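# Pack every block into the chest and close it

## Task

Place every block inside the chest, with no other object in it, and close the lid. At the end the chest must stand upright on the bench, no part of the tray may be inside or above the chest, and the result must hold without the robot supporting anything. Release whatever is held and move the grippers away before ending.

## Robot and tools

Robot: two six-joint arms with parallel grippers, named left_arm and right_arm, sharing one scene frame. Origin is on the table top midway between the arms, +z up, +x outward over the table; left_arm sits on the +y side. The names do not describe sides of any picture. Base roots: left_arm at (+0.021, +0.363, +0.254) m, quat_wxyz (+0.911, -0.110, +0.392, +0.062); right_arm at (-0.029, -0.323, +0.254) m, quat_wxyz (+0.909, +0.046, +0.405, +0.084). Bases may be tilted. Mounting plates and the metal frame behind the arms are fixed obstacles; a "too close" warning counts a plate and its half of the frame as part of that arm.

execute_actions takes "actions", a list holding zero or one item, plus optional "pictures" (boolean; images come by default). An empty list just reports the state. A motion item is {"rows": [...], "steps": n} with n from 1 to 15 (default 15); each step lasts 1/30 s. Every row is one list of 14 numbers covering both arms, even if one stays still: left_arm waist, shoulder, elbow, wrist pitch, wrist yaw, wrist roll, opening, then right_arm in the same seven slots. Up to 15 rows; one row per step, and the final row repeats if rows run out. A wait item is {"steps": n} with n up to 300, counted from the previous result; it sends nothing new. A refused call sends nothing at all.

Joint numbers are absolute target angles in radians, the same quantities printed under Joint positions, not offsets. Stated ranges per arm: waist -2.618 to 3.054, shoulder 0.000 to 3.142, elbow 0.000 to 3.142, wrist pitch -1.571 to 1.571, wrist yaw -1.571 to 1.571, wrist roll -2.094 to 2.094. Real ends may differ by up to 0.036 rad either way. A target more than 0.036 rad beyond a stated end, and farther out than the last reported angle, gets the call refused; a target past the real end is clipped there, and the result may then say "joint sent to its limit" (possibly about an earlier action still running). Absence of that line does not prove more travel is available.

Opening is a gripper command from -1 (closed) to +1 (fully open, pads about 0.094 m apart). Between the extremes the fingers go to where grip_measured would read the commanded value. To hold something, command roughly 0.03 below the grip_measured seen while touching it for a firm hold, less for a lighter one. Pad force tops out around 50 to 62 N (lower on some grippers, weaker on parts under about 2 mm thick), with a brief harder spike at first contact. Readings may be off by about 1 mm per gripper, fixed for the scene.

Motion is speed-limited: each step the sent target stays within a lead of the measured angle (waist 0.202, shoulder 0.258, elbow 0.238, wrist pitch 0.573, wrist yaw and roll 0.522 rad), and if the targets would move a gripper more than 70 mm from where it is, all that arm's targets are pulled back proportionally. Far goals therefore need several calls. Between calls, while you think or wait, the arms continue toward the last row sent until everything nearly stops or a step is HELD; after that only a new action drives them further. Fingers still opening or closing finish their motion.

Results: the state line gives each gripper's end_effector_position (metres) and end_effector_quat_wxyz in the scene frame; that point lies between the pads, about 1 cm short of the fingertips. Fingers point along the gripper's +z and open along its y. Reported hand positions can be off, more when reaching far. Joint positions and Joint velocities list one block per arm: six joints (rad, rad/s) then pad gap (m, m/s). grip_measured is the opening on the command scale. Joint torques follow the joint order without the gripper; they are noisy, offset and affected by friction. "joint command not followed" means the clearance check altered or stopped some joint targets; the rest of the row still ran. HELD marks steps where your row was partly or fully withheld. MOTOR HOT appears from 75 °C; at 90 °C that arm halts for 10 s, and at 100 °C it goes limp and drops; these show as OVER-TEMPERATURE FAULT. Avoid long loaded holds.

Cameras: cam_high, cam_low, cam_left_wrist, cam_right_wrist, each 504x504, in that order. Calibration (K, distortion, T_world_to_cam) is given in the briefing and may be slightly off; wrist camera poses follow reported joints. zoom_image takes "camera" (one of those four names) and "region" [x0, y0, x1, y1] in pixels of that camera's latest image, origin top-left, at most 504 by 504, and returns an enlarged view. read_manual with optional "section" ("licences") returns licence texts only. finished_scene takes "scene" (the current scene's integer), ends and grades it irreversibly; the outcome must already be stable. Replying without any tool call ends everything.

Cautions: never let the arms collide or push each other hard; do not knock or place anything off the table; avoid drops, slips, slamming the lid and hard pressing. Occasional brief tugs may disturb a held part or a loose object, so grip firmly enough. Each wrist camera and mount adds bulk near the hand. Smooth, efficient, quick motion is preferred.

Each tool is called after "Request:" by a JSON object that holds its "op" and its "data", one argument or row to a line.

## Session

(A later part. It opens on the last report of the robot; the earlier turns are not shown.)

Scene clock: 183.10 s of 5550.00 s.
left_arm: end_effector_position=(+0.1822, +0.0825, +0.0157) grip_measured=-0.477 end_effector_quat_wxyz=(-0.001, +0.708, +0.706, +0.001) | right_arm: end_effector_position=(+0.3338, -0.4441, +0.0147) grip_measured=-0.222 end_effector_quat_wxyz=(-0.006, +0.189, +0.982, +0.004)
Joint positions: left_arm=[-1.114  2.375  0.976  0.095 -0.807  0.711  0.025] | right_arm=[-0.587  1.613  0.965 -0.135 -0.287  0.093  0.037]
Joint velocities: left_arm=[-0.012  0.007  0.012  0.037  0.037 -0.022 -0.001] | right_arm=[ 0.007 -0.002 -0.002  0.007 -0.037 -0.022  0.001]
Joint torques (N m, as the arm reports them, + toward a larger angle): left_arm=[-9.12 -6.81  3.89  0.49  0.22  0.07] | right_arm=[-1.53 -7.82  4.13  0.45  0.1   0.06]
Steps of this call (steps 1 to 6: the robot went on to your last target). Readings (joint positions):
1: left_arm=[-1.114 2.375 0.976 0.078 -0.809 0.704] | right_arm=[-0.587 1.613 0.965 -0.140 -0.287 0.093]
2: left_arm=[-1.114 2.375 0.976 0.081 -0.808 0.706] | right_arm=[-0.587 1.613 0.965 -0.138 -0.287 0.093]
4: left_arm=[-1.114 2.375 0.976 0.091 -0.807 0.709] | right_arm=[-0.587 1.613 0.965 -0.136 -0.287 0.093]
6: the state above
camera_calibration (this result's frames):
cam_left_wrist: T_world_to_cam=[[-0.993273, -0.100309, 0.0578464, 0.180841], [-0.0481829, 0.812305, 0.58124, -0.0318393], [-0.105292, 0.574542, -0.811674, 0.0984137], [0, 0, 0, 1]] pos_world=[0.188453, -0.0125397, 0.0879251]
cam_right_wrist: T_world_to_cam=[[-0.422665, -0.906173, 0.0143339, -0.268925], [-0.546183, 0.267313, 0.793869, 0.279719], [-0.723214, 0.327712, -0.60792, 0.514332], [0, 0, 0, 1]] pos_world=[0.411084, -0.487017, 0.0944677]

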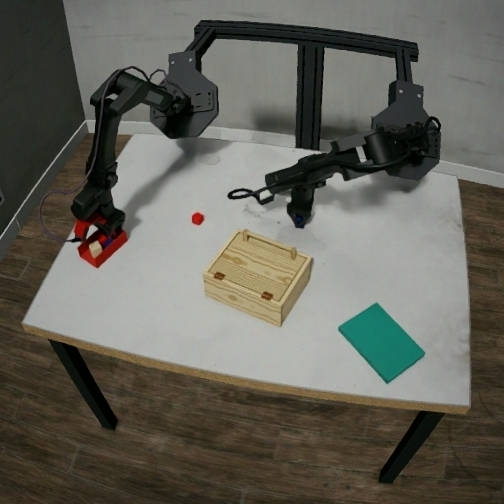

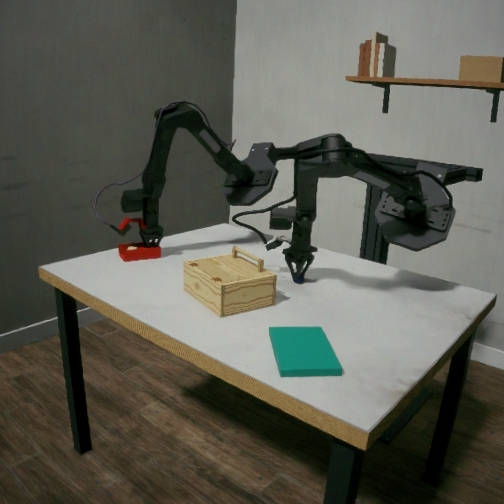

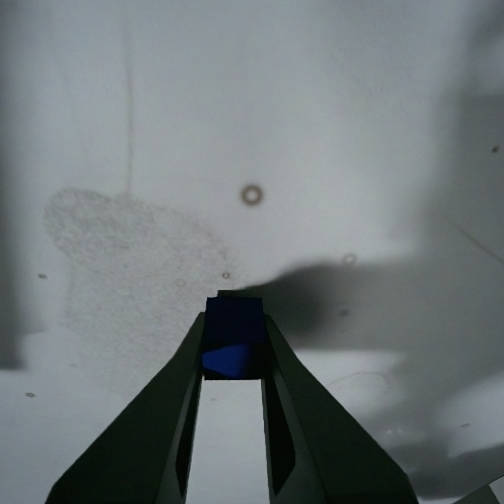

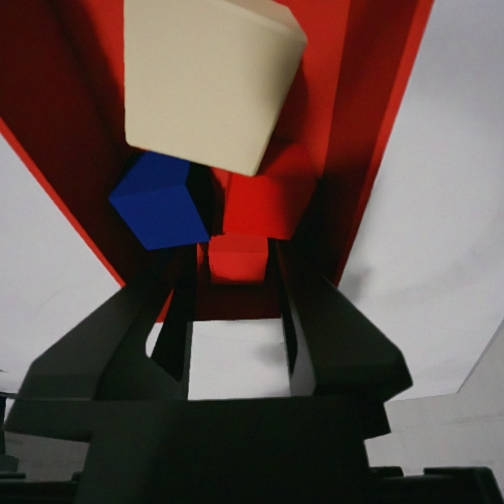

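Request:
{"op": "execute_actions", "data": {
  "actions": [
    {"rows":[[-1.115,2.39,1.0,0.125,-0.79,0.72,-0.52,-0.585,1.61,0.98,-0.115,-0.275,0.1,-0.32],[-1.115,2.395,1.0,0.125,-0.79,0.72,-0.52,-0.585,1.61,0.98,-0.115,-0.275,0.1,-0.4],[-1.115,2.395,1.0,0.125,-0.79,0.72,-0.52,-0.585,1.61,0.98,-0.115,-0.275,0.1,-0.46],[-1.115,2.395,1.0,0.125,-0.79,0.72,-0.52,-0.585,1.61,0.98,-0.115,-0.275,0.1,-0.5],[-1.115,2.395,1.0,0.125,-0.79,0.72,-0.45,-0.585,1.61,0.98,-0.115,-0.275,0.1,-0.53],[-1.115,2.395,1.0,0.125,-0.79,0.72,-0.3,-0.585,1.61,0.98,-0.115,-0.275,0.1,-0.53],[-1.115,2.395,1.0,0.125,-0.79,0.72,-0.1,-0.585,1.61,0.98,-0.115,-0.275,0.1,-0.53],[-1.115,2.395,1.0,0.12,-0.79,0.72,0.1,-0.585,1.61,0.98,-0.115,-0.275,0.1,-0.53],[-1.14,2.36,1.0,0.07,-0.8,0.7,0.1,-0.585,1.61,0.98,-0.115,-0.275,0.1,-0.53],[-1.17,2.33,1.0,0.02,-0.81,0.67,0.1,-0.585,1.61,0.98,-0.115,-0.275,0.1,-0.53],[-1.2,2.3,1.0,-0.03,-0.82,0.64,0.1,-0.585,1.61,0.98,-0.115,-0.275,0.1,-0.53],[-1.22,2.27,1.0,-0.08,-0.82,0.62,0.1,-0.585,1.61,0.98,-0.115,-0.275,0.1,-0.53],[-1.24,2.24,1.0,-0.13,-0.82,0.62,0.1,-0.585,1.61,0.98,-0.115,-0.275,0.1,-0.53],[-1.26,2.21,1.0,-0.18,-0.81,0.64,0.1,-0.585,1.61,0.98,-0.115,-0.275,0.1,-0.53],[-1.27,2.18,1.0,-0.22,-0.8,0.68,0.1,-0.585,1.61,0.98,-0.115,-0.275,0.1,-0.53]]}
  ],
  "pictures": false
}}

Request:
{"op": "execute_actions", "data": {
  "actions": [
    {"rows":[[-1.28,2.14,1.01,-0.25,-0.78,0.72,0.1,-0.59,1.58,0.98,-0.16,-0.28,0.1,-0.53],[-1.28,2.1,1.03,-0.28,-0.76,0.76,0.15,-0.6,1.56,0.98,-0.19,-0.29,0.09,-0.53],[-1.28,2.06,1.05,-0.3,-0.74,0.8,0.2,-0.61,1.54,0.98,-0.22,-0.3,0.08,-0.53],[-1.28,2.02,1.07,-0.32,-0.72,0.84,0.2,-0.62,1.52,0.98,-0.25,-0.31,0.08,-0.53],[-1.27,1.98,1.09,-0.34,-0.7,0.88,0.2,-0.625,1.49,0.98,-0.28,-0.31,0.08,-0.53],[-1.26,1.94,1.12,-0.36,-0.68,0.92,0.2,-0.63,1.46,0.98,-0.31,-0.32,0.08,-0.53],[-1.25,1.91,1.15,-0.38,-0.66,0.96,0.2,-0.63,1.43,0.98,-0.34,-0.32,0.08,-0.53],[-1.23,1.88,1.18,-0.39,-0.64,1.0,0.2,-0.63,1.4,0.97,-0.36,-0.32,0.08,-0.53],[-1.21,1.86,1.21,-0.4,-0.62,1.04,0.2,-0.62,1.37,0.96,-0.37,-0.31,0.1,-0.53],[-1.19,1.85,1.24,-0.41,-0.6,1.08,0.2,-0.6,1.34,0.94,-0.37,-0.3,0.13,-0.53],[-1.17,1.845,1.26,-0.41,-0.58,1.11,0.2,-0.57,1.31,0.92,-0.37,-0.28,0.17,-0.53],[-1.15,1.84,1.28,-0.41,-0.56,1.14,0.2,-0.54,1.28,0.9,-0.36,-0.26,0.21,-0.53],[-1.135,1.84,1.3,-0.41,-0.55,1.17,0.2,-0.51,1.26,0.88,-0.35,-0.24,0.25,-0.53],[-1.125,1.84,1.31,-0.41,-0.54,1.18,0.2,-0.5,1.25,0.87,-0.35,-0.23,0.27,-0.53]]}
  ],
  "pictures": false
}}

Request:
{"op": "execute_actions", "data": {
  "actions": [
    {"steps":12}
  ]
}}

Scene clock: 224.00 s of 5550.00 s.
left_arm: end_effector_position=(+0.1862, +0.0724, +0.0579) grip_measured=+0.098 end_effector_quat_wxyz=(+0.011, +0.729, +0.684, -0.009) | right_arm: end_effector_position=(+0.3343, -0.4444, +0.0147) grip_measured=-0.513 end_effector_quat_wxyz=(-0.005, +0.189, +0.982, +0.004)
Joint positions: left_arm=[-1.207  2.27   0.976 -0.068 -0.812  0.666  0.052] | right_arm=[-0.587  1.613  0.965 -0.132 -0.286  0.093  0.023]
Joint velocities: left_arm=[-0.74  -0.945  0.002 -0.96  -0.007  0.139  0.   ] | right_arm=[ 0.002 -0.002  0.017 -0.007 -0.095  0.007  0.   ]
Joint torques (N m, as the arm reports them, + toward a larger angle): left_arm=[ -9.81 -10.45   4.77   0.33   0.17   0.03] | right_arm=[-1.81 -7.76  4.13  0.49  0.13  0.08]
Steps of this call (steps 1 to 30: the robot went on to your last target; steps 31 to 100: nothing new was sent; then 37.07 s passed at rest; steps 101 to 115: all 15 steps of this action). Readings (joint positions):
101: left_arm=[-1.114 2.375 0.976 0.104 -0.806 0.715] | right_arm=[-0.587 1.613 0.965 -0.133 -0.287 0.093]
102: left_arm=[-1.114 2.375 0.976 0.105 -0.806 0.715] | right_arm=[-0.587 1.613 0.965 -0.133 -0.287 0.093]
104: left_arm=[-1.114 2.375 0.976 0.106 -0.806 0.715] | right_arm=[-0.587 1.613 0.965 -0.132 -0.286 0.093]
108: left_arm=[-1.114 2.375 0.976 0.108 -0.806 0.715] | right_arm=[-0.587 1.613 0.965 -0.132 -0.286 0.093]
115: the state above

Scene clock: 224.50 s of 5550.00 s.
left_arm: end_effector_position=(+0.3873, +0.0383, +0.1837) grip_measured=+0.198 end_effector_quat_wxyz=(+0.169, +0.732, +0.656, -0.079) | right_arm: end_effector_position=(+0.3620, -0.4028, +0.0997) grip_measured=-0.513 end_effector_quat_wxyz=(+0.040, +0.201, +0.979, +0.018)
Joint positions: left_arm=[-1.128  1.839  1.292 -0.344 -0.613  1.079  0.056] | right_arm=[-0.521  1.267  0.909 -0.317 -0.271  0.188  0.023]
Joint velocities: left_arm=[ 0.481 -0.095  0.339 -0.022  0.256  0.652 -0.001] | right_arm=[ 0.535 -0.447 -0.305 -0.11   0.007  0.564  0.   ]
Joint torques (N m, as the arm reports them, + toward a larger angle): left_arm=[-9.98 -7.43  5.17  0.11  0.63  0.08] | right_arm=[-2.49 -6.42  2.99  0.27  0.41  0.13]
Steps of this call (steps 1 to 15: all 15 steps of this action). Readings (joint positions):
1: left_arm=[-1.230 2.235 0.976 -0.101 -0.808 0.675] | right_arm=[-0.587 1.612 0.965 -0.134 -0.286 0.093]
2: left_arm=[-1.249 2.197 0.979 -0.137 -0.800 0.690] | right_arm=[-0.587 1.608 0.965 -0.142 -0.286 0.093]
4: left_arm=[-1.269 2.120 0.999 -0.204 -0.777 0.734] | right_arm=[-0.590 1.587 0.965 -0.176 -0.291 0.091]
8: left_arm=[-1.255 1.967 1.094 -0.304 -0.718 0.856] | right_arm=[-0.611 1.485 0.965 -0.266 -0.301 0.089]
15: the state above

Scene clock: 224.90 s of 5550.00 s.
left_arm: end_effector_position=(+0.3832, +0.0444, +0.1772) grip_measured=+0.198 end_effector_quat_wxyz=(+0.156, +0.765, +0.618, -0.091) | right_arm: end_effector_position=(+0.3449, -0.3957, +0.0965) grip_measured=-0.513 end_effector_quat_wxyz=(+0.015, +0.234, +0.972, +0.014)
Joint positions: left_arm=[-1.102  1.837  1.301 -0.393 -0.567  1.169  0.056] | right_arm=[-0.5    1.256  0.878 -0.344 -0.245  0.259  0.023]
Joint velocities: left_arm=[ 0.007  0.012  0.007 -0.066 -0.022  0.037  0.   ] | right_arm=[ 0.012 -0.027  0.007 -0.095  0.007  0.081  0.001]
Joint torques (N m, as the arm reports them, + toward a larger angle): left_arm=[-9.56 -7.8   6.19  0.65  0.46  0.05] | right_arm=[-0.87 -7.    3.74  0.3   0.1   0.11]
Steps of this call (steps 1 to 12: the robot went on to your last target). Readings (joint positions):
1: left_arm=[-1.114 1.837 1.300 -0.344 -0.606 1.097] | right_arm=[-0.507 1.258 0.901 -0.320 -0.270 0.203]
2: left_arm=[-1.106 1.837 1.301 -0.345 -0.601 1.112] | right_arm=[-0.501 1.256 0.895 -0.324 -0.268 0.215]
4: left_arm=[-1.102 1.837 1.301 -0.365 -0.590 1.135] | right_arm=[-0.500 1.256 0.885 -0.331 -0.259 0.232]
8: left_arm=[-1.102 1.837 1.301 -0.386 -0.573 1.159] | right_arm=[-0.500 1.256 0.878 -0.343 -0.249 0.251]
12: the state above
camera_calibration (this result's frames):
cam_left_wrist: T_world_to_cam=[[-0.99304, 0.112202, -0.0358041, 0.374384], [0.0988575, 0.959321, 0.264443, -0.0918452], [0.0640186, 0.259063, -0.963737, 0.24863], [0, 0, 0, 1]] pos_world=[0.364941, -0.0183082, 0.277306]
cam_right_wrist: T_world_to_cam=[[-0.504199, -0.863416, -0.0171951, -0.173525], [-0.555447, 0.308983, 0.772016, 0.22972], [-0.661258, 0.398801, -0.635371, 0.56567], [0, 0, 0, 1]] pos_world=[0.414159, -0.446393, 0.179079]

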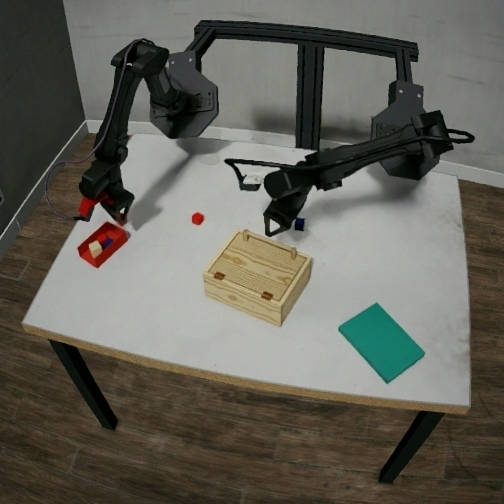

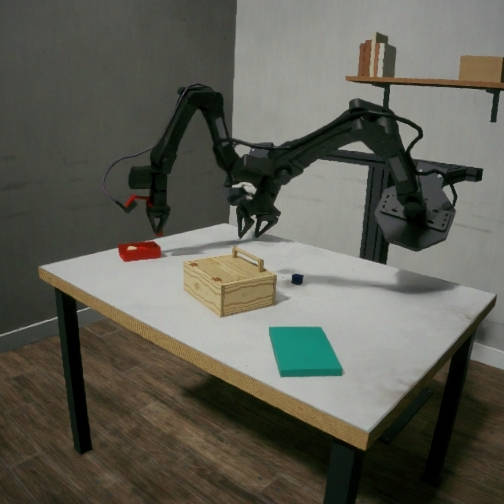

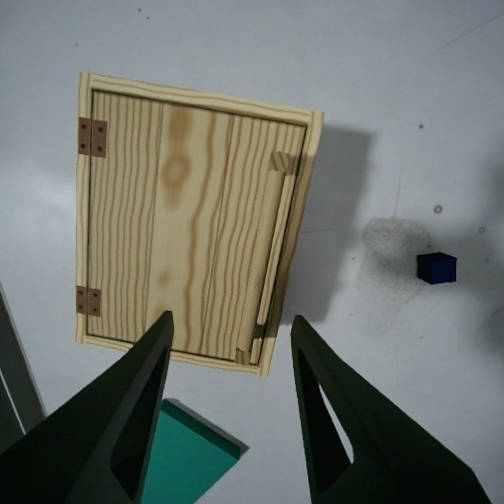

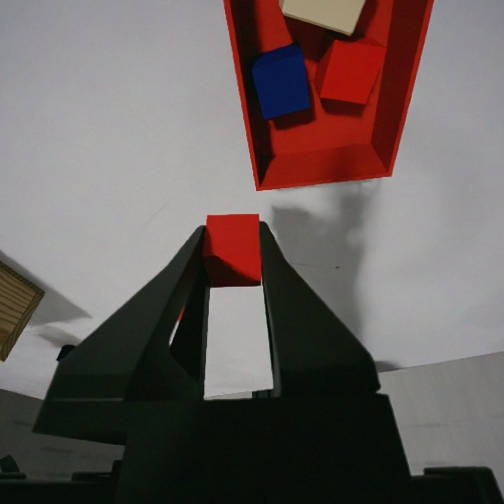

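Request:
{"op": "execute_actions", "data": {
  "actions": [
    {"rows":[[-1.12,1.86,1.29,-0.4,-0.53,1.2,0.3,-0.45,1.25,0.85,-0.3,-0.19,0.34,-0.545],[-1.115,1.875,1.285,-0.39,-0.52,1.22,0.3,-0.4,1.25,0.83,-0.25,-0.15,0.41,-0.545],[-1.105,1.89,1.285,-0.37,-0.51,1.24,0.3,-0.35,1.25,0.8,-0.2,-0.11,0.48,-0.545],[-1.095,1.905,1.285,-0.35,-0.5,1.26,0.3,-0.3,1.25,0.77,-0.15,-0.07,0.55,-0.545],[-1.085,1.92,1.285,-0.33,-0.495,1.28,0.3,-0.25,1.25,0.74,-0.1,-0.03,0.62,-0.545],[-1.075,1.935,1.285,-0.31,-0.49,1.3,0.3,-0.2,1.25,0.71,-0.05,0.01,0.69,-0.545],[-1.065,1.95,1.285,-0.29,-0.485,1.31,0.3,-0.15,1.25,0.68,0,0.05,0.76,-0.545],[-1.055,1.965,1.285,-0.27,-0.48,1.32,0.3,-0.1,1.25,0.66,0.05,0.09,0.83,-0.545],[-1.045,1.98,1.285,-0.25,-0.475,1.33,0.3,-0.05,1.25,0.64,0.1,0.13,0.9,-0.545],[-1.035,1.99,1.285,-0.23,-0.47,1.34,0.3,0,1.25,0.62,0.15,0.17,0.97,-0.545],[-1.025,2.0,1.285,-0.21,-0.465,1.34,0.3,0.05,1.25,0.6,0.2,0.21,1.04,-0.545],[-1.015,2.008,1.285,-0.2,-0.465,1.34,0.3,0.1,1.25,0.58,0.25,0.25,1.11,-0.545],[-1.008,2.012,1.285,-0.2,-0.465,1.34,0.3,0.13,1.25,0.57,0.28,0.28,1.16,-0.545]]}
  ],
  "pictures": false
}}

Request:
{"op": "execute_actions", "data": {
  "actions": [
    {"steps":10}
  ]
}}

Scene clock: 242.73 s of 5550.00 s.
left_arm: end_effector_position=(+0.3630, +0.0350, +0.1023) grip_measured=+0.298 end_effector_quat_wxyz=(+0.128, +0.800, +0.578, -0.101) | right_arm: end_effector_position=(+0.3213, -0.2366, +0.0717) grip_measured=-0.520 end_effector_quat_wxyz=(+0.068, +0.403, +0.908, +0.093)
Joint positions: left_arm=[-0.999  2.011  1.301 -0.254 -0.497  1.319  0.061] | right_arm=[0.115 1.256 0.581 0.138 0.159 0.989 0.023]
Joint velocities: left_arm=[ 0.188  0.076 -0.007  0.242  0.037  0.095 -0.   ] | right_arm=[ 0.437  0.012 -0.134  0.681  0.52   1.136  0.   ]
Joint torques (N m, as the arm reports them, + toward a larger angle): left_arm=[-9.94 -9.65  3.21  0.97  0.55  0.04] | right_arm=[ 0.06 -6.04  2.81  1.05  0.35  0.  ]
Steps of this call (steps 1 to 30: the robot went on to your last target; steps 31 to 100: nothing new was sent; then 14.00 s passed at rest; steps 101 to 115: all 15 steps of this action). Readings (joint positions):
101: left_arm=[-1.102 1.837 1.301 -0.396 -0.562 1.178] | right_arm=[-0.493 1.256 0.876 -0.338 -0.233 0.275]
102: left_arm=[-1.102 1.839 1.301 -0.396 -0.559 1.185] | right_arm=[-0.474 1.256 0.869 -0.323 -0.215 0.299]
104: left_arm=[-1.101 1.854 1.301 -0.385 -0.549 1.205] | right_arm=[-0.396 1.256 0.835 -0.267 -0.168 0.372]
108: left_arm=[-1.076 1.920 1.301 -0.338 -0.523 1.261] | right_arm=[-0.187 1.256 0.719 -0.121 -0.058 0.581]
115: the state above

Scene clock: 243.07 s of 5550.00 s.
left_arm: end_effector_position=(+0.3703, +0.0324, +0.1013) grip_measured=+0.298 end_effector_quat_wxyz=(+0.141, +0.795, +0.581, -0.097) | right_arm: end_effector_position=(+0.3491, -0.2457, +0.0789) grip_measured=-0.520 end_effector_quat_wxyz=(+0.130, +0.481, +0.862, +0.098)
Joint positions: left_arm=[-0.991  2.013  1.301 -0.217 -0.49   1.333  0.061] | right_arm=[0.125 1.256 0.579 0.255 0.251 1.138 0.023]
Joint velocities: left_arm=[ 0.012  0.012 -0.002  0.11  -0.022 -0.007  0.   ] | right_arm=[-0.002 -0.002  0.012  0.037  0.066  0.139 -0.   ]
Joint torques (N m, as the arm reports them, + toward a larger angle): left_arm=[-9.62 -9.32  3.2   0.86  0.51  0.01] | right_arm=[ 1.63 -6.09  2.89  1.11  0.15  0.07]
Steps of this call (steps 1 to 10: the robot went on to your last target). Readings (joint positions):
1: left_arm=[-0.994 2.013 1.301 -0.248 -0.496 1.322] | right_arm=[0.124 1.256 0.579 0.161 0.176 1.022]
2: left_arm=[-0.992 2.013 1.301 -0.243 -0.496 1.325] | right_arm=[0.125 1.256 0.579 0.181 0.191 1.049]
4: left_arm=[-0.991 2.013 1.301 -0.230 -0.494 1.328] | right_arm=[0.125 1.256 0.579 0.215 0.218 1.088]
8: left_arm=[-0.991 2.013 1.301 -0.220 -0.490 1.332] | right_arm=[0.125 1.256 0.579 0.247 0.245 1.128]
10: the state above
camera_calibration (this result's frames):
cam_left_wrist: T_world_to_cam=[[-0.977803, 0.208337, -0.0222743, 0.350079], [0.193876, 0.93996, 0.280868, -0.0952093], [0.0794522, 0.270315, -0.959488, 0.17288], [0, 0, 0, 1]] pos_world=[0.347031, -0.0301735, 0.200416]
cam_right_wrist: T_world_to_cam=[[-0.836019, -0.470434, -0.282425, 0.191139], [-0.520707, 0.517897, 0.678709, 0.24595], [-0.173021, 0.714475, -0.677931, 0.407905], [0, 0, 0, 1]] pos_world=[0.358439, -0.328896, 0.163585]

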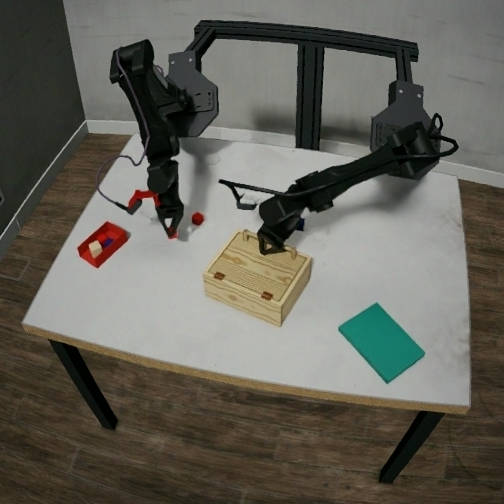

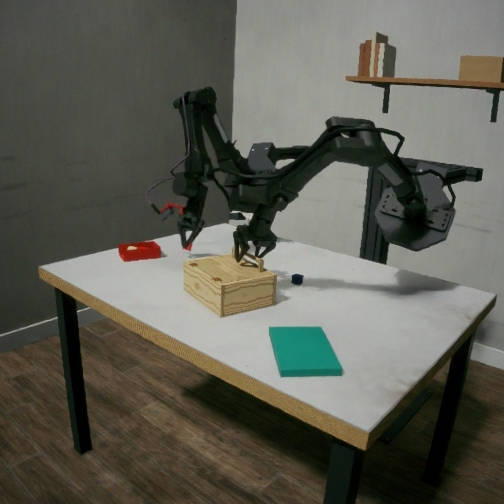

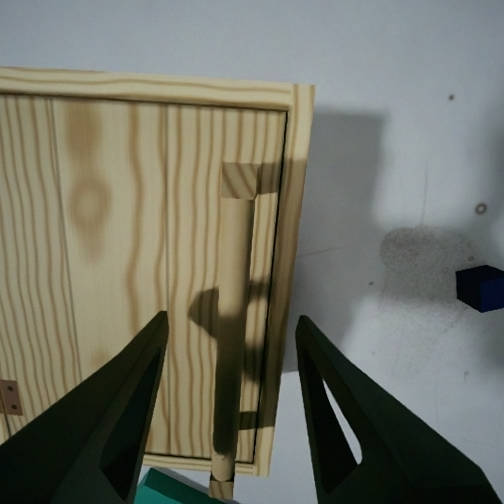

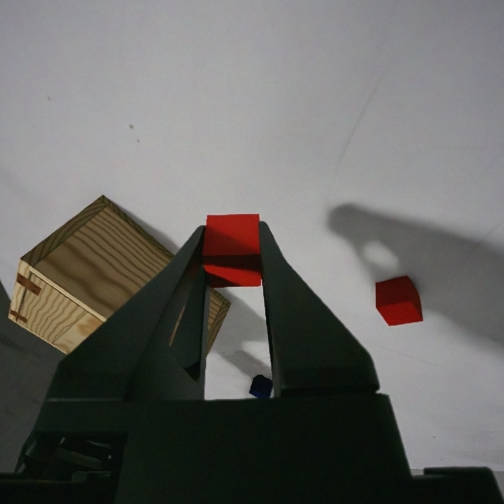

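Request:
{"op": "execute_actions", "data": {
  "actions": [
    {"rows":[[-1.0,2.02,1.3,-0.195,-0.465,1.34,0.1,0.13,1.25,0.57,0.28,0.28,1.16,-0.55],[-0.995,2.025,1.3,-0.19,-0.465,1.34,-0.1,0.13,1.25,0.57,0.28,0.28,1.16,-0.55],[-0.995,2.025,1.3,-0.19,-0.465,1.34,-0.3,0.13,1.25,0.57,0.28,0.28,1.16,-0.55],[-0.995,2.025,1.3,-0.19,-0.465,1.34,-0.45,0.13,1.25,0.57,0.28,0.28,1.16,-0.55],[-0.995,2.025,1.3,-0.19,-0.465,1.34,-0.6,0.13,1.25,0.57,0.28,0.28,1.16,-0.55],[-0.995,2.025,1.3,-0.19,-0.465,1.34,-0.7,0.13,1.25,0.57,0.28,0.28,1.16,-0.55],[-0.995,2.025,1.3,-0.19,-0.465,1.34,-0.76,0.13,1.25,0.57,0.28,0.28,1.16,-0.55],[-0.995,2.025,1.3,-0.19,-0.465,1.34,-0.81,0.13,1.25,0.57,0.28,0.28,1.16,-0.55]],"steps":13}
  ],
  "pictures": false
}}

Request:
{"op": "execute_actions", "data": {
  "actions": [
    {"rows":[[-1.01,2.02,1.29,-0.19,-0.48,1.3,-0.81,0.13,1.25,0.57,0.28,0.28,1.16,-0.55],[-1.015,2.015,1.28,-0.185,-0.49,1.26,-0.81,0.13,1.25,0.57,0.28,0.28,1.16,-0.55],[-1.02,2.01,1.27,-0.18,-0.495,1.22,-0.81,0.13,1.25,0.57,0.28,0.28,1.16,-0.55],[-1.025,2.005,1.26,-0.17,-0.5,1.18,-0.81,0.13,1.25,0.57,0.28,0.28,1.16,-0.55],[-1.028,2.0,1.25,-0.165,-0.5,1.14,-0.81,0.13,1.25,0.57,0.28,0.28,1.16,-0.55],[-1.031,2.0,1.24,-0.16,-0.5,1.1,-0.81,0.13,1.25,0.57,0.28,0.28,1.16,-0.55],[-1.034,2.0,1.23,-0.15,-0.5,1.06,-0.81,0.13,1.25,0.57,0.28,0.28,1.16,-0.55],[-1.037,2.0,1.22,-0.145,-0.5,1.02,-0.81,0.13,1.25,0.57,0.28,0.28,1.16,-0.55],[-1.04,2.0,1.21,-0.14,-0.5,0.98,-0.81,0.13,1.25,0.57,0.28,0.28,1.16,-0.55],[-1.043,2.0,1.2,-0.13,-0.5,0.94,-0.81,0.13,1.25,0.57,0.28,0.28,1.16,-0.55],[-1.046,2.0,1.19,-0.125,-0.5,0.9,-0.81,0.13,1.25,0.57,0.28,0.28,1.16,-0.55],[-1.048,2.0,1.185,-0.12,-0.5,0.86,-0.81,0.13,1.25,0.57,0.28,0.28,1.16,-0.55]]}
  ],
  "pictures": false
}}

Request:
{"op": "execute_actions", "data": {
  "actions": [
    {"steps":12}
  ]
}}

Scene clock: 265.30 s of 5550.00 s.
left_arm: end_effector_position=(+0.3723, +0.0309, +0.1018) grip_measured=-0.797 end_effector_quat_wxyz=(+0.146, +0.794, +0.583, -0.096) | right_arm: end_effector_position=(+0.3519, -0.2473, +0.0797) grip_measured=-0.520 end_effector_quat_wxyz=(+0.136, +0.490, +0.855, +0.099)
Joint positions: left_arm=[-0.991  2.013  1.301 -0.206 -0.488  1.336  0.01 ] | right_arm=[0.125 1.256 0.579 0.266 0.262 1.156 0.023]
Joint velocities: left_arm=[-0.002 -0.007 -0.002  0.007  0.007 -0.037  0.001] | right_arm=[-0.007  0.012 -0.017 -0.007 -0.066  0.022 -0.   ]
Joint torques (N m, as the arm reports them, + toward a larger angle): left_arm=[-8.47 -8.08  4.53  0.87  0.49  0.05] | right_arm=[ 1.65 -6.22  2.76  1.06  0.18  0.04]
Steps of this call (steps 1 to 30: the robot went on to your last target; steps 31 to 100: nothing new was sent; then 18.47 s passed at rest; steps 101 to 113: all 13 steps of this action). Readings (joint positions):
101: left_arm=[-0.991 2.013 1.301 -0.214 -0.489 1.335] | right_arm=[0.125 1.256 0.579 0.266 0.262 1.156]
102: left_arm=[-0.991 2.013 1.301 -0.212 -0.489 1.335] | right_arm=[0.125 1.256 0.579 0.266 0.262 1.156]
104: left_arm=[-0.991 2.013 1.301 -0.209 -0.489 1.335] | right_arm=[0.125 1.256 0.579 0.266 0.262 1.156]
108: left_arm=[-0.991 2.013 1.301 -0.206 -0.488 1.336] | right_arm=[0.125 1.256 0.579 0.266 0.262 1.156]
113: the state above

Scene clock: 265.80 s of 5550.00 s.
left_arm: end_effector_position=(+0.3466, +0.0281, +0.1011) grip_measured=-0.797 end_effector_quat_wxyz=(+0.128, +0.683, +0.709, -0.118) | right_arm: end_effector_position=(+0.3519, -0.2473, +0.0797) grip_measured=-0.520 end_effector_quat_wxyz=(+0.136, +0.490, +0.855, +0.099)
Joint positions: left_arm=[-1.026  2.013  1.214 -0.131 -0.511  0.965  0.01 ] | right_arm=[0.125 1.256 0.579 0.266 0.262 1.156 0.023]
Joint velocities: left_arm=[-0.042  0.002 -0.061 -0.051 -0.007 -0.462 -0.   ] | right_arm=[-0.012 -0.007 -0.012  0.022  0.022 -0.022 -0.   ]
Joint torques (N m, as the arm reports them, + toward a larger angle): left_arm=[-9.89 -9.96  2.25  0.82  0.33 -0.28] | right_arm=[ 1.68 -6.11  2.71  1.05  0.17  0.06]
Steps of this call (steps 1 to 15: all 15 steps of this action). Readings (joint positions):
1: left_arm=[-0.991 2.013 1.301 -0.206 -0.488 1.332] | right_arm=[0.125 1.256 0.579 0.266 0.262 1.156]
2: left_arm=[-0.991 2.013 1.301 -0.206 -0.488 1.323] | right_arm=[0.125 1.256 0.579 0.266 0.262 1.156]
4: left_arm=[-0.992 2.013 1.298 -0.203 -0.490 1.290] | right_arm=[0.125 1.256 0.579 0.266 0.262 1.156]
8: left_arm=[-1.003 2.013 1.269 -0.169 -0.503 1.178] | right_arm=[0.125 1.256 0.579 0.266 0.262 1.156]
15: the state above

Scene clock: 266.20 s of 5550.00 s.
left_arm: end_effector_position=(+0.3452, +0.0282, +0.1010) grip_measured=-0.797 end_effector_quat_wxyz=(+0.123, +0.658, +0.732, -0.123) | right_arm: end_effector_position=(+0.3519, -0.2473, +0.0797) grip_measured=-0.520 end_effector_quat_wxyz=(+0.136, +0.490, +0.855, +0.099)
Joint positions: left_arm=[-1.027  2.013  1.211 -0.131 -0.511  0.893  0.01 ] | right_arm=[0.125 1.256 0.579 0.266 0.262 1.156 0.023]
Joint velocities: left_arm=[-0.022 -0.002  0.002 -0.037  0.037 -0.081 -0.001] | right_arm=[ 0.007  0.017 -0.002  0.007 -0.022  0.007  0.001]
Joint torques (N m, as the arm reports them, + toward a larger angle): left_arm=[ -9.98 -10.01   2.09   0.85   0.34  -0.28] | right_arm=[ 1.66 -6.2   2.75  1.04  0.17  0.06]
Steps of this call (steps 1 to 12: the robot went on to your last target). Readings (joint positions):
1: left_arm=[-1.027 2.013 1.213 -0.131 -0.511 0.950] | right_arm=[0.125 1.256 0.579 0.266 0.262 1.156]
2: left_arm=[-1.027 2.013 1.212 -0.131 -0.511 0.937] | right_arm=[0.125 1.256 0.579 0.266 0.262 1.156]
4: left_arm=[-1.027 2.013 1.211 -0.131 -0.511 0.920] | right_arm=[0.125 1.256 0.579 0.266 0.262 1.156]
8: left_arm=[-1.027 2.013 1.211 -0.131 -0.511 0.900] | right_arm=[0.125 1.256 0.579 0.266 0.262 1.156]
12: the state above
camera_calibration (this result's frames):
cam_left_wrist: T_world_to_cam=[[-0.977695, -0.179752, 0.108633, 0.32413], [-0.145464, 0.952624, 0.26711, 0.0318713], [-0.1515, 0.24535, -0.957523, 0.256004], [0, 0, 0, 1]] pos_world=[0.360321, -0.0349089, 0.201405]
cam_right_wrist: T_world_to_cam=[[-0.843527, -0.451619, -0.290694, 0.200885], [-0.515998, 0.531267, 0.671938, 0.249804], [-0.149024, 0.716795, -0.681173, 0.402496], [0, 0, 0, 1]] pos_world=[0.358332, -0.330497, 0.164713]

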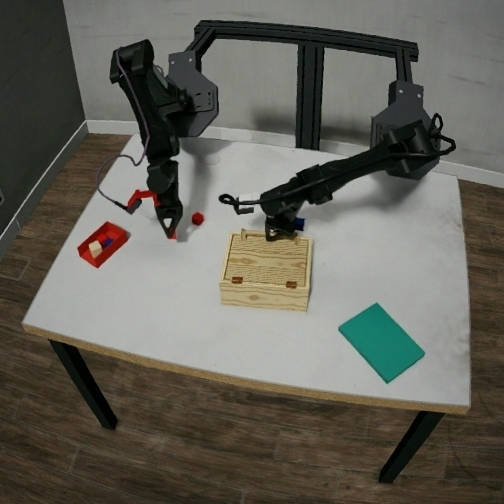

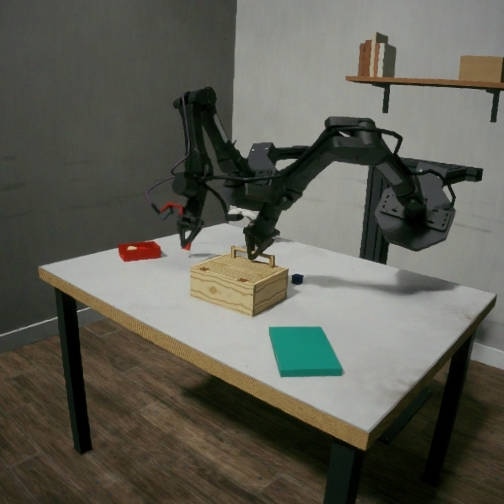

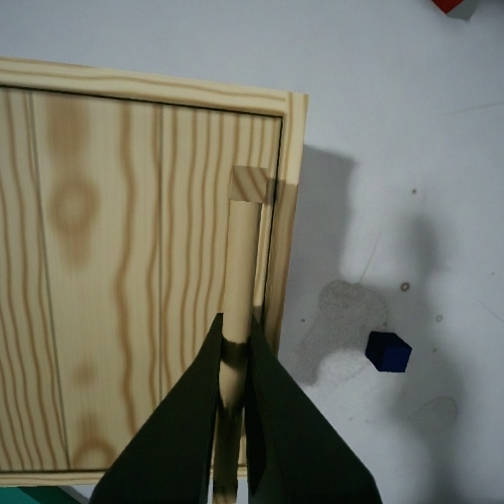

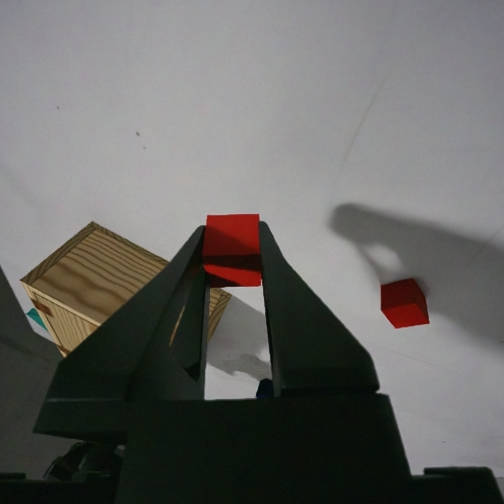

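Request:
{"op": "execute_actions", "data": {
  "actions": [
    {"rows":[[-1.055,1.98,1.23,-0.15,-0.51,0.88,-0.83,0.16,1.25,0.55,0.32,0.31,1.2,-0.55],[-1.065,1.97,1.245,-0.17,-0.515,0.875,-0.83,0.19,1.25,0.53,0.36,0.34,1.24,-0.55],[-1.072,1.96,1.25,-0.19,-0.52,0.87,-0.83,0.22,1.25,0.51,0.4,0.37,1.28,-0.55],[-1.079,1.95,1.258,-0.21,-0.525,0.86,-0.83,0.25,1.25,0.49,0.44,0.4,1.32,-0.55],[-1.086,1.94,1.266,-0.23,-0.53,0.85,-0.83,0.28,1.25,0.47,0.48,0.43,1.36,-0.55],[-1.092,1.93,1.275,-0.25,-0.535,0.845,-0.83,0.31,1.25,0.45,0.52,0.46,1.4,-0.55],[-1.098,1.92,1.285,-0.27,-0.54,0.84,-0.83,0.34,1.25,0.43,0.56,0.49,1.44,-0.55],[-1.104,1.912,1.296,-0.29,-0.545,0.835,-0.83,0.37,1.25,0.41,0.6,0.52,1.48,-0.55],[-1.109,1.904,1.308,-0.31,-0.545,0.83,-0.83,0.4,1.25,0.39,0.64,0.55,1.52,-0.55],[-1.114,1.896,1.32,-0.33,-0.55,0.825,-0.83,0.43,1.25,0.37,0.68,0.58,1.56,-0.55],[-1.118,1.89,1.333,-0.35,-0.55,0.82,-0.83,0.46,1.25,0.35,0.72,0.61,1.6,-0.55],[-1.122,1.885,1.346,-0.365,-0.55,0.82,-0.83,0.49,1.25,0.34,0.75,0.63,1.63,-0.55]]}
  ]
}}

Scene clock: 278.93 s of 5550.00 s.
left_arm: end_effector_position=(+0.3678, +0.0311, +0.1502) grip_measured=-0.809 end_effector_quat_wxyz=(+0.123, +0.653, +0.737, -0.127) | right_arm: end_effector_position=(+0.3135, -0.1802, +0.1128) grip_measured=-0.521 end_effector_quat_wxyz=(+0.162, +0.617, +0.743, +0.204)
Joint positions: left_arm=[-1.082  1.921  1.304 -0.339 -0.537  0.828  0.009] | right_arm=[0.476 1.256 0.35  0.653 0.552 1.553 0.023]
Joint velocities: left_arm=[-0.027 -0.105  0.115 -0.212 -0.051 -0.095  0.001] | right_arm=[ 0.085  0.007 -0.076  0.432  0.359  0.549 -0.   ]
Joint torques (N m, as the arm reports them, + toward a larger angle): left_arm=[-11.29 -11.3    8.14   0.77   0.15   0.04] | right_arm=[ 2.63 -4.52  2.26  1.38  0.26 -0.04]
Steps of this call (steps 1 to 30: the robot went on to your last target; steps 31 to 100: nothing new was sent; then 8.90 s passed at rest; steps 101 to 115: all 15 steps of this action). Readings (joint positions):
101: left_arm=[-1.027 2.013 1.211 -0.131 -0.512 0.889] | right_arm=[0.128 1.256 0.576 0.272 0.268 1.163]
102: left_arm=[-1.029 2.011 1.211 -0.133 -0.514 0.889] | right_arm=[0.139 1.256 0.570 0.288 0.281 1.176]
104: left_arm=[-1.036 2.001 1.213 -0.147 -0.519 0.886] | right_arm=[0.185 1.256 0.543 0.336 0.315 1.217]
108: left_arm=[-1.057 1.967 1.239 -0.219 -0.525 0.862] | right_arm=[0.310 1.256 0.460 0.453 0.399 1.337]
115: the state above
camera_calibration (this result's frames):
cam_left_wrist: T_world_to_cam=[[-0.974545, -0.191518, 0.116546, 0.339355], [-0.155833, 0.952402, 0.262003, 0.0238195], [-0.161177, 0.237172, -0.958004, 0.309709], [0, 0, 0, 1]] pos_world=[0.384346, -0.0311477, 0.250911]
cam_right_wrist: T_world_to_cam=[[-0.868608, -0.103114, -0.484652, 0.300979], [-0.459367, 0.534239, 0.709627, 0.150631], [0.185748, 0.839021, -0.511411, 0.269118], [0, 0, 0, 1]] pos_world=[0.280639, -0.275233, 0.176608]

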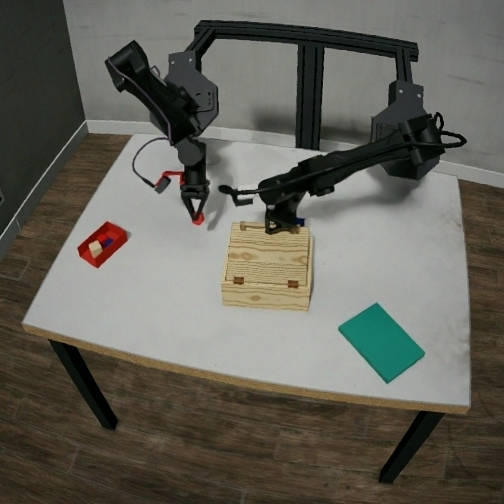

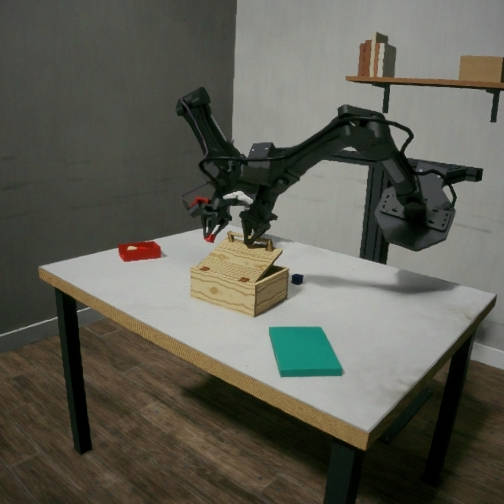

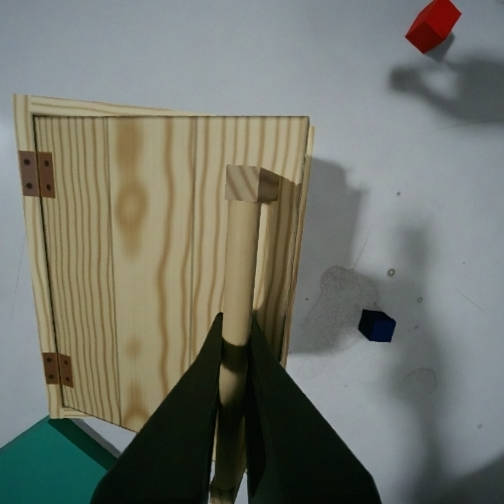

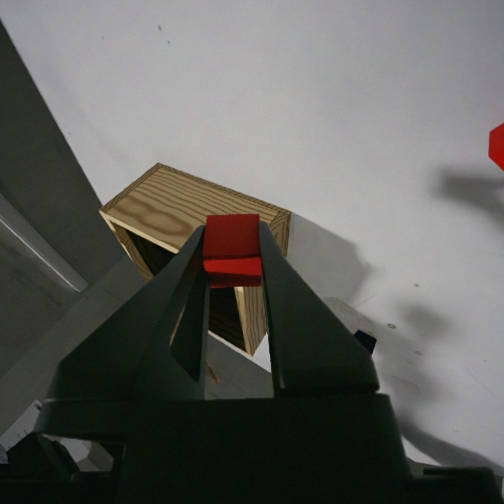

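Continue to 50°, slightly higher for the larger radius.

Request:
{"op": "execute_actions", "data": {
  "actions": [
    {"rows":[[-1.128,1.878,1.36,-0.385,-0.55,0.82,-0.84,0.49,1.25,0.34,0.75,0.63,1.63,-0.55],[-1.132,1.872,1.377,-0.405,-0.55,0.82,-0.84,0.49,1.25,0.34,0.75,0.63,1.63,-0.55],[-1.136,1.867,1.394,-0.425,-0.55,0.82,-0.84,0.49,1.25,0.34,0.75,0.63,1.63,-0.55],[-1.139,1.862,1.411,-0.445,-0.55,0.815,-0.84,0.49,1.25,0.34,0.75,0.63,1.63,-0.55],[-1.14,1.859,1.428,-0.465,-0.55,0.815,-0.84,0.49,1.25,0.34,0.75,0.63,1.63,-0.55],[-1.14,1.857,1.445,-0.485,-0.55,0.815,-0.84,0.49,1.25,0.34,0.75,0.63,1.63,-0.55],[-1.14,1.857,1.462,-0.505,-0.55,0.81,-0.84,0.49,1.25,0.34,0.75,0.63,1.63,-0.55],[-1.14,1.857,1.48,-0.525,-0.55,0.81,-0.84,0.49,1.25,0.34,0.75,0.63,1.63,-0.55],[-1.135,1.857,1.498,-0.545,-0.55,0.81,-0.84,0.49,1.25,0.34,0.75,0.63,1.63,-0.55],[-1.13,1.857,1.516,-0.565,-0.55,0.81,-0.84,0.49,1.25,0.34,0.75,0.63,1.63,-0.55],[-1.125,1.857,1.534,-0.585,-0.55,0.81,-0.84,0.49,1.25,0.34,0.75,0.63,1.63,-0.55],[-1.12,1.857,1.55,-0.605,-0.55,0.81,-0.84,0.49,1.25,0.34,0.75,0.63,1.63,-0.55]]}
  ]
}}

Scene clock: 295.17 s of 5550.00 s.
left_arm: end_effector_position=(+0.4066, +0.0375, +0.1894) grip_measured=-0.812 end_effector_quat_wxyz=(+0.117, +0.653, +0.738, -0.127) | right_arm: end_effector_position=(+0.3304, -0.1884, +0.1228) grip_measured=-0.521 end_effector_quat_wxyz=(+0.194, +0.660, +0.691, +0.222)
Joint positions: left_arm=[-1.096  1.897  1.504 -0.584 -0.547  0.805  0.009] | right_arm=[0.477 1.256 0.35  0.738 0.613 1.628 0.023]
Joint velocities: left_arm=[-0.007 -0.066  0.115 -0.227 -0.081 -0.037  0.   ] | right_arm=[-0.002 -0.007 -0.002  0.007  0.007 -0.007 -0.   ]
Joint torques (N m, as the arm reports them, + toward a larger angle): left_arm=[-10.14 -12.2    9.02   0.82   0.23   0.08] | right_arm=[ 3.07 -4.83  2.11  1.31  0.16 -0.02]
Steps of this call (steps 1 to 30: the robot went on to your last target; steps 31 to 100: nothing new was sent; then 12.40 s passed at rest; steps 101 to 115: all 15 steps of this action). Readings (joint positions):
101: left_arm=[-1.083 1.917 1.310 -0.359 -0.542 0.816] | right_arm=[0.477 1.256 0.350 0.738 0.613 1.628]
102: left_arm=[-1.083 1.917 1.316 -0.368 -0.542 0.815] | right_arm=[0.477 1.256 0.350 0.738 0.613 1.628]
104: left_arm=[-1.086 1.917 1.338 -0.398 -0.543 0.814] | right_arm=[0.477 1.256 0.350 0.738 0.613 1.628]
108: left_arm=[-1.095 1.908 1.401 -0.476 -0.544 0.810] | right_arm=[0.477 1.256 0.350 0.738 0.613 1.628]
115: the state above
camera_calibration (this result's frames):
cam_left_wrist: T_world_to_cam=[[-0.973439, -0.192723, 0.123589, 0.372084], [-0.153695, 0.950189, 0.271143, 0.0109616], [-0.169688, 0.244946, -0.954572, 0.354502], [0, 0, 0, 1]] pos_world=[0.424041, -0.0255405, 0.28944]
cam_right_wrist: T_world_to_cam=[[-0.838939, 0.0251433, -0.543644, 0.341279], [-0.431502, 0.578003, 0.692617, 0.156827], [0.331643, 0.815647, -0.47406, 0.220826], [0, 0, 0, 1]] pos_world=[0.280748, -0.279344, 0.181598]

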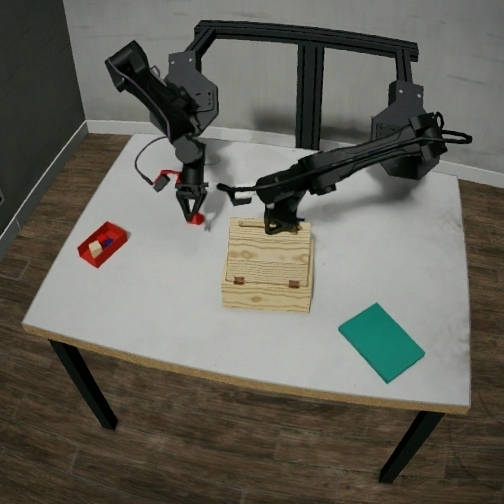

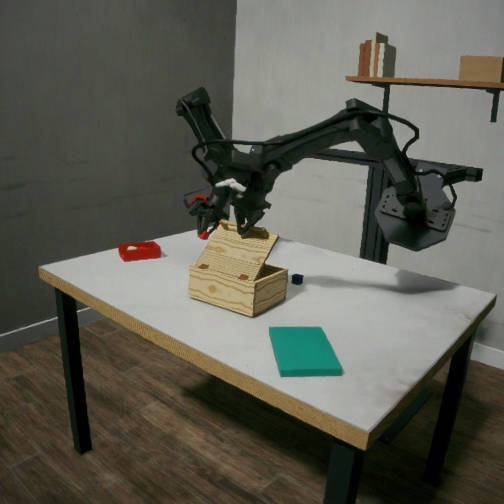

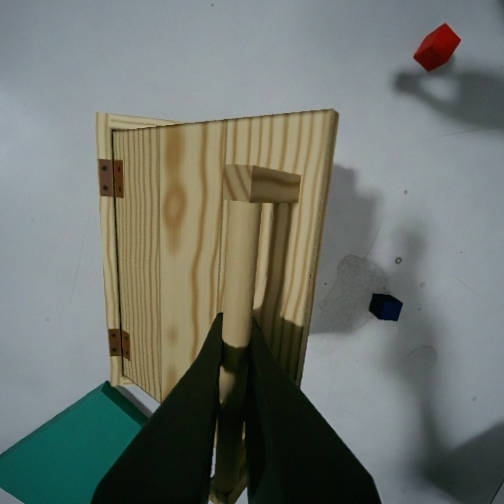

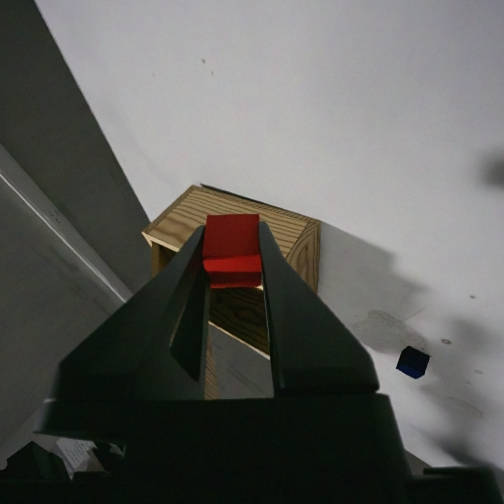

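Request:
{"op": "execute_actions", "data": {
  "actions": [
    {"rows":[[-1.115,1.89,1.575,-0.635,-0.53,0.8,-0.84,0.5,1.26,0.35,0.77,0.64,1.63,-0.55],[-1.11,1.898,1.6,-0.665,-0.52,0.795,-0.84,0.52,1.27,0.35,0.78,0.65,1.63,-0.55],[-1.106,1.906,1.625,-0.69,-0.51,0.79,-0.84,0.54,1.28,0.35,0.79,0.66,1.63,-0.55],[-1.102,1.914,1.65,-0.715,-0.5,0.785,-0.84,0.56,1.29,0.35,0.8,0.67,1.63,-0.55],[-1.098,1.922,1.675,-0.74,-0.49,0.78,-0.84,0.58,1.3,0.36,0.81,0.68,1.63,-0.55],[-1.094,1.93,1.7,-0.765,-0.48,0.775,-0.84,0.6,1.32,0.37,0.82,0.69,1.63,-0.55],[-1.09,1.938,1.725,-0.79,-0.47,0.77,-0.84,0.62,1.34,0.38,0.83,0.7,1.63,-0.55],[-1.086,1.946,1.75,-0.815,-0.46,0.765,-0.84,0.64,1.36,0.39,0.84,0.71,1.63,-0.55],[-1.082,1.954,1.775,-0.84,-0.45,0.76,-0.84,0.66,1.38,0.4,0.85,0.72,1.63,-0.55],[-1.078,1.962,1.8,-0.865,-0.44,0.755,-0.84,0.68,1.4,0.41,0.86,0.73,1.63,-0.55],[-1.074,1.97,1.825,-0.89,-0.43,0.75,-0.84,0.7,1.42,0.42,0.87,0.74,1.63,-0.55],[-1.07,1.978,1.85,-0.915,-0.42,0.745,-0.84,0.72,1.44,0.43,0.88,0.75,1.63,-0.55],[-1.066,1.986,1.875,-0.94,-0.415,0.74,-0.84,0.72,1.44,0.43,0.88,0.75,1.63,-0.55],[-1.062,1.994,1.9,-0.955,-0.41,0.735,-0.84,0.72,1.44,0.43,0.88,0.75,1.63,-0.55],[-1.058,2.0,1.915,-0.96,-0.41,0.73,-0.84,0.72,1.44,0.43,0.88,0.75,1.63,-0.55]]}
  ],
  "pictures": false
}}

Request:
{"op": "execute_actions", "data": {
  "actions": [
    {"steps":10}
  ]
}}

Scene clock: 321.33 s of 5550.00 s.
left_arm: end_effector_position=(+0.4406, +0.0407, +0.2029) grip_measured=-0.812 end_effector_quat_wxyz=(+0.073, +0.638, +0.748, -0.168) | right_arm: end_effector_position=(+0.3078, -0.1127, +0.1291) grip_measured=-0.521 end_effector_quat_wxyz=(+0.155, +0.630, +0.715, +0.261)
Joint positions: left_arm=[-1.044  1.994  1.837 -0.894 -0.446  0.752  0.009] | right_arm=[0.704 1.435 0.407 0.845 0.708 1.629 0.023]
Joint velocities: left_arm=[ 0.09   0.188  0.613 -0.535  0.139 -0.095  0.   ] | right_arm=[ 0.095  0.071  0.051  0.168  0.022  0.081 -0.001]
Joint torques (N m, as the arm reports them, + toward a larger angle): left_arm=[-10.16 -10.45   9.44   0.66   0.38  -0.03] | right_arm=[ 3.82 -4.56  4.15  1.33  0.21 -0.01]
Steps of this call (steps 1 to 30: the robot went on to your last target; steps 31 to 100: nothing new was sent; then 22.33 s passed at rest; steps 101 to 115: all 15 steps of this action). Readings (joint positions):
101: left_arm=[-1.096 1.893 1.513 -0.603 -0.550 0.803] | right_arm=[0.478 1.256 0.350 0.741 0.615 1.628]
102: left_arm=[-1.095 1.896 1.524 -0.617 -0.547 0.801] | right_arm=[0.484 1.257 0.350 0.745 0.620 1.628]
104: left_arm=[-1.093 1.908 1.563 -0.655 -0.536 0.796] | right_arm=[0.512 1.265 0.350 0.762 0.633 1.628]
108: left_arm=[-1.076 1.938 1.662 -0.744 -0.504 0.783] | right_arm=[0.592 1.317 0.355 0.797 0.663 1.628]
115: the state above

Scene clock: 321.67 s of 5550.00 s.
left_arm: end_effector_position=(+0.4436, +0.0438, +0.2049) grip_measured=-0.812 end_effector_quat_wxyz=(+0.065, +0.631, +0.753, -0.176) | right_arm: end_effector_position=(+0.3120, -0.1155, +0.1315) grip_measured=-0.521 end_effector_quat_wxyz=(+0.166, +0.636, +0.706, +0.262)
Joint positions: left_arm=[-1.035  2.     1.873 -0.935 -0.429  0.733  0.009] | right_arm=[0.706 1.436 0.408 0.867 0.732 1.629 0.023]
Joint velocities: left_arm=[-0.002 -0.002 -0.002 -0.037  0.022  0.051 -0.   ] | right_arm=[-0.012  0.007 -0.002  0.022  0.022 -0.095 -0.   ]
Joint torques (N m, as the arm reports them, + toward a larger angle): left_arm=[-10.52 -10.14   9.55   0.29   0.46   0.01] | right_arm=[ 4.44 -4.05  4.3   1.27  0.06  0.03]
Steps of this call (steps 1 to 10: the robot went on to your last target). Readings (joint positions):
1: left_arm=[-1.041 1.998 1.853 -0.907 -0.442 0.749] | right_arm=[0.706 1.436 0.408 0.849 0.712 1.629]
2: left_arm=[-1.038 2.000 1.863 -0.916 -0.438 0.745] | right_arm=[0.706 1.436 0.408 0.853 0.716 1.629]
4: left_arm=[-1.036 2.000 1.871 -0.927 -0.434 0.741] | right_arm=[0.706 1.436 0.408 0.859 0.723 1.629]
8: left_arm=[-1.035 2.000 1.873 -0.935 -0.429 0.735] | right_arm=[0.706 1.436 0.408 0.865 0.730 1.629]
10: the state above
camera_calibration (this result's frames):
cam_left_wrist: T_world_to_cam=[[-0.938305, -0.217598, 0.268766, 0.363207], [-0.137112, 0.947606, 0.28852, -0.00432363], [-0.317465, 0.233868, -0.918978, 0.432806], [0, 0, 0, 1]] pos_world=[0.477607, -0.0180892, 0.301369]
cam_right_wrist: T_world_to_cam=[[-0.829137, -0.00050051, -0.559045, 0.324708], [-0.488654, 0.486416, 0.724304, 0.103832], [0.271566, 0.873727, -0.40355, 0.187764], [0, 0, 0, 1]] pos_world=[0.268976, -0.214397, 0.182092]

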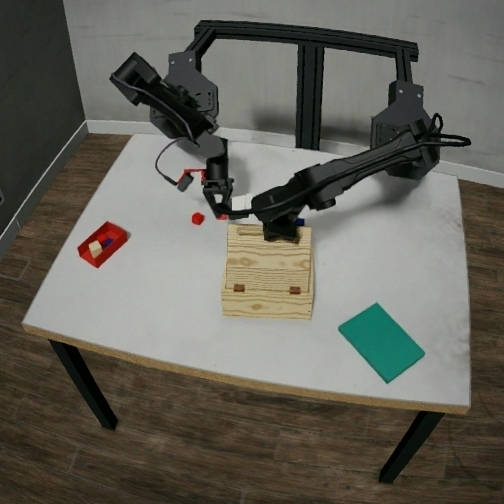

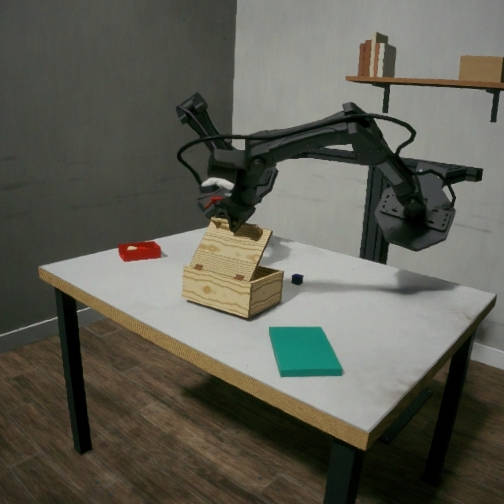

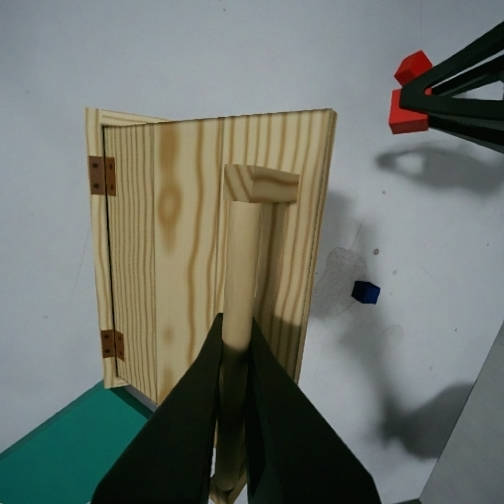

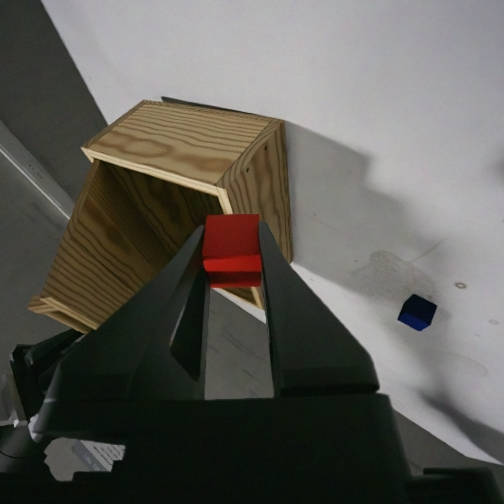

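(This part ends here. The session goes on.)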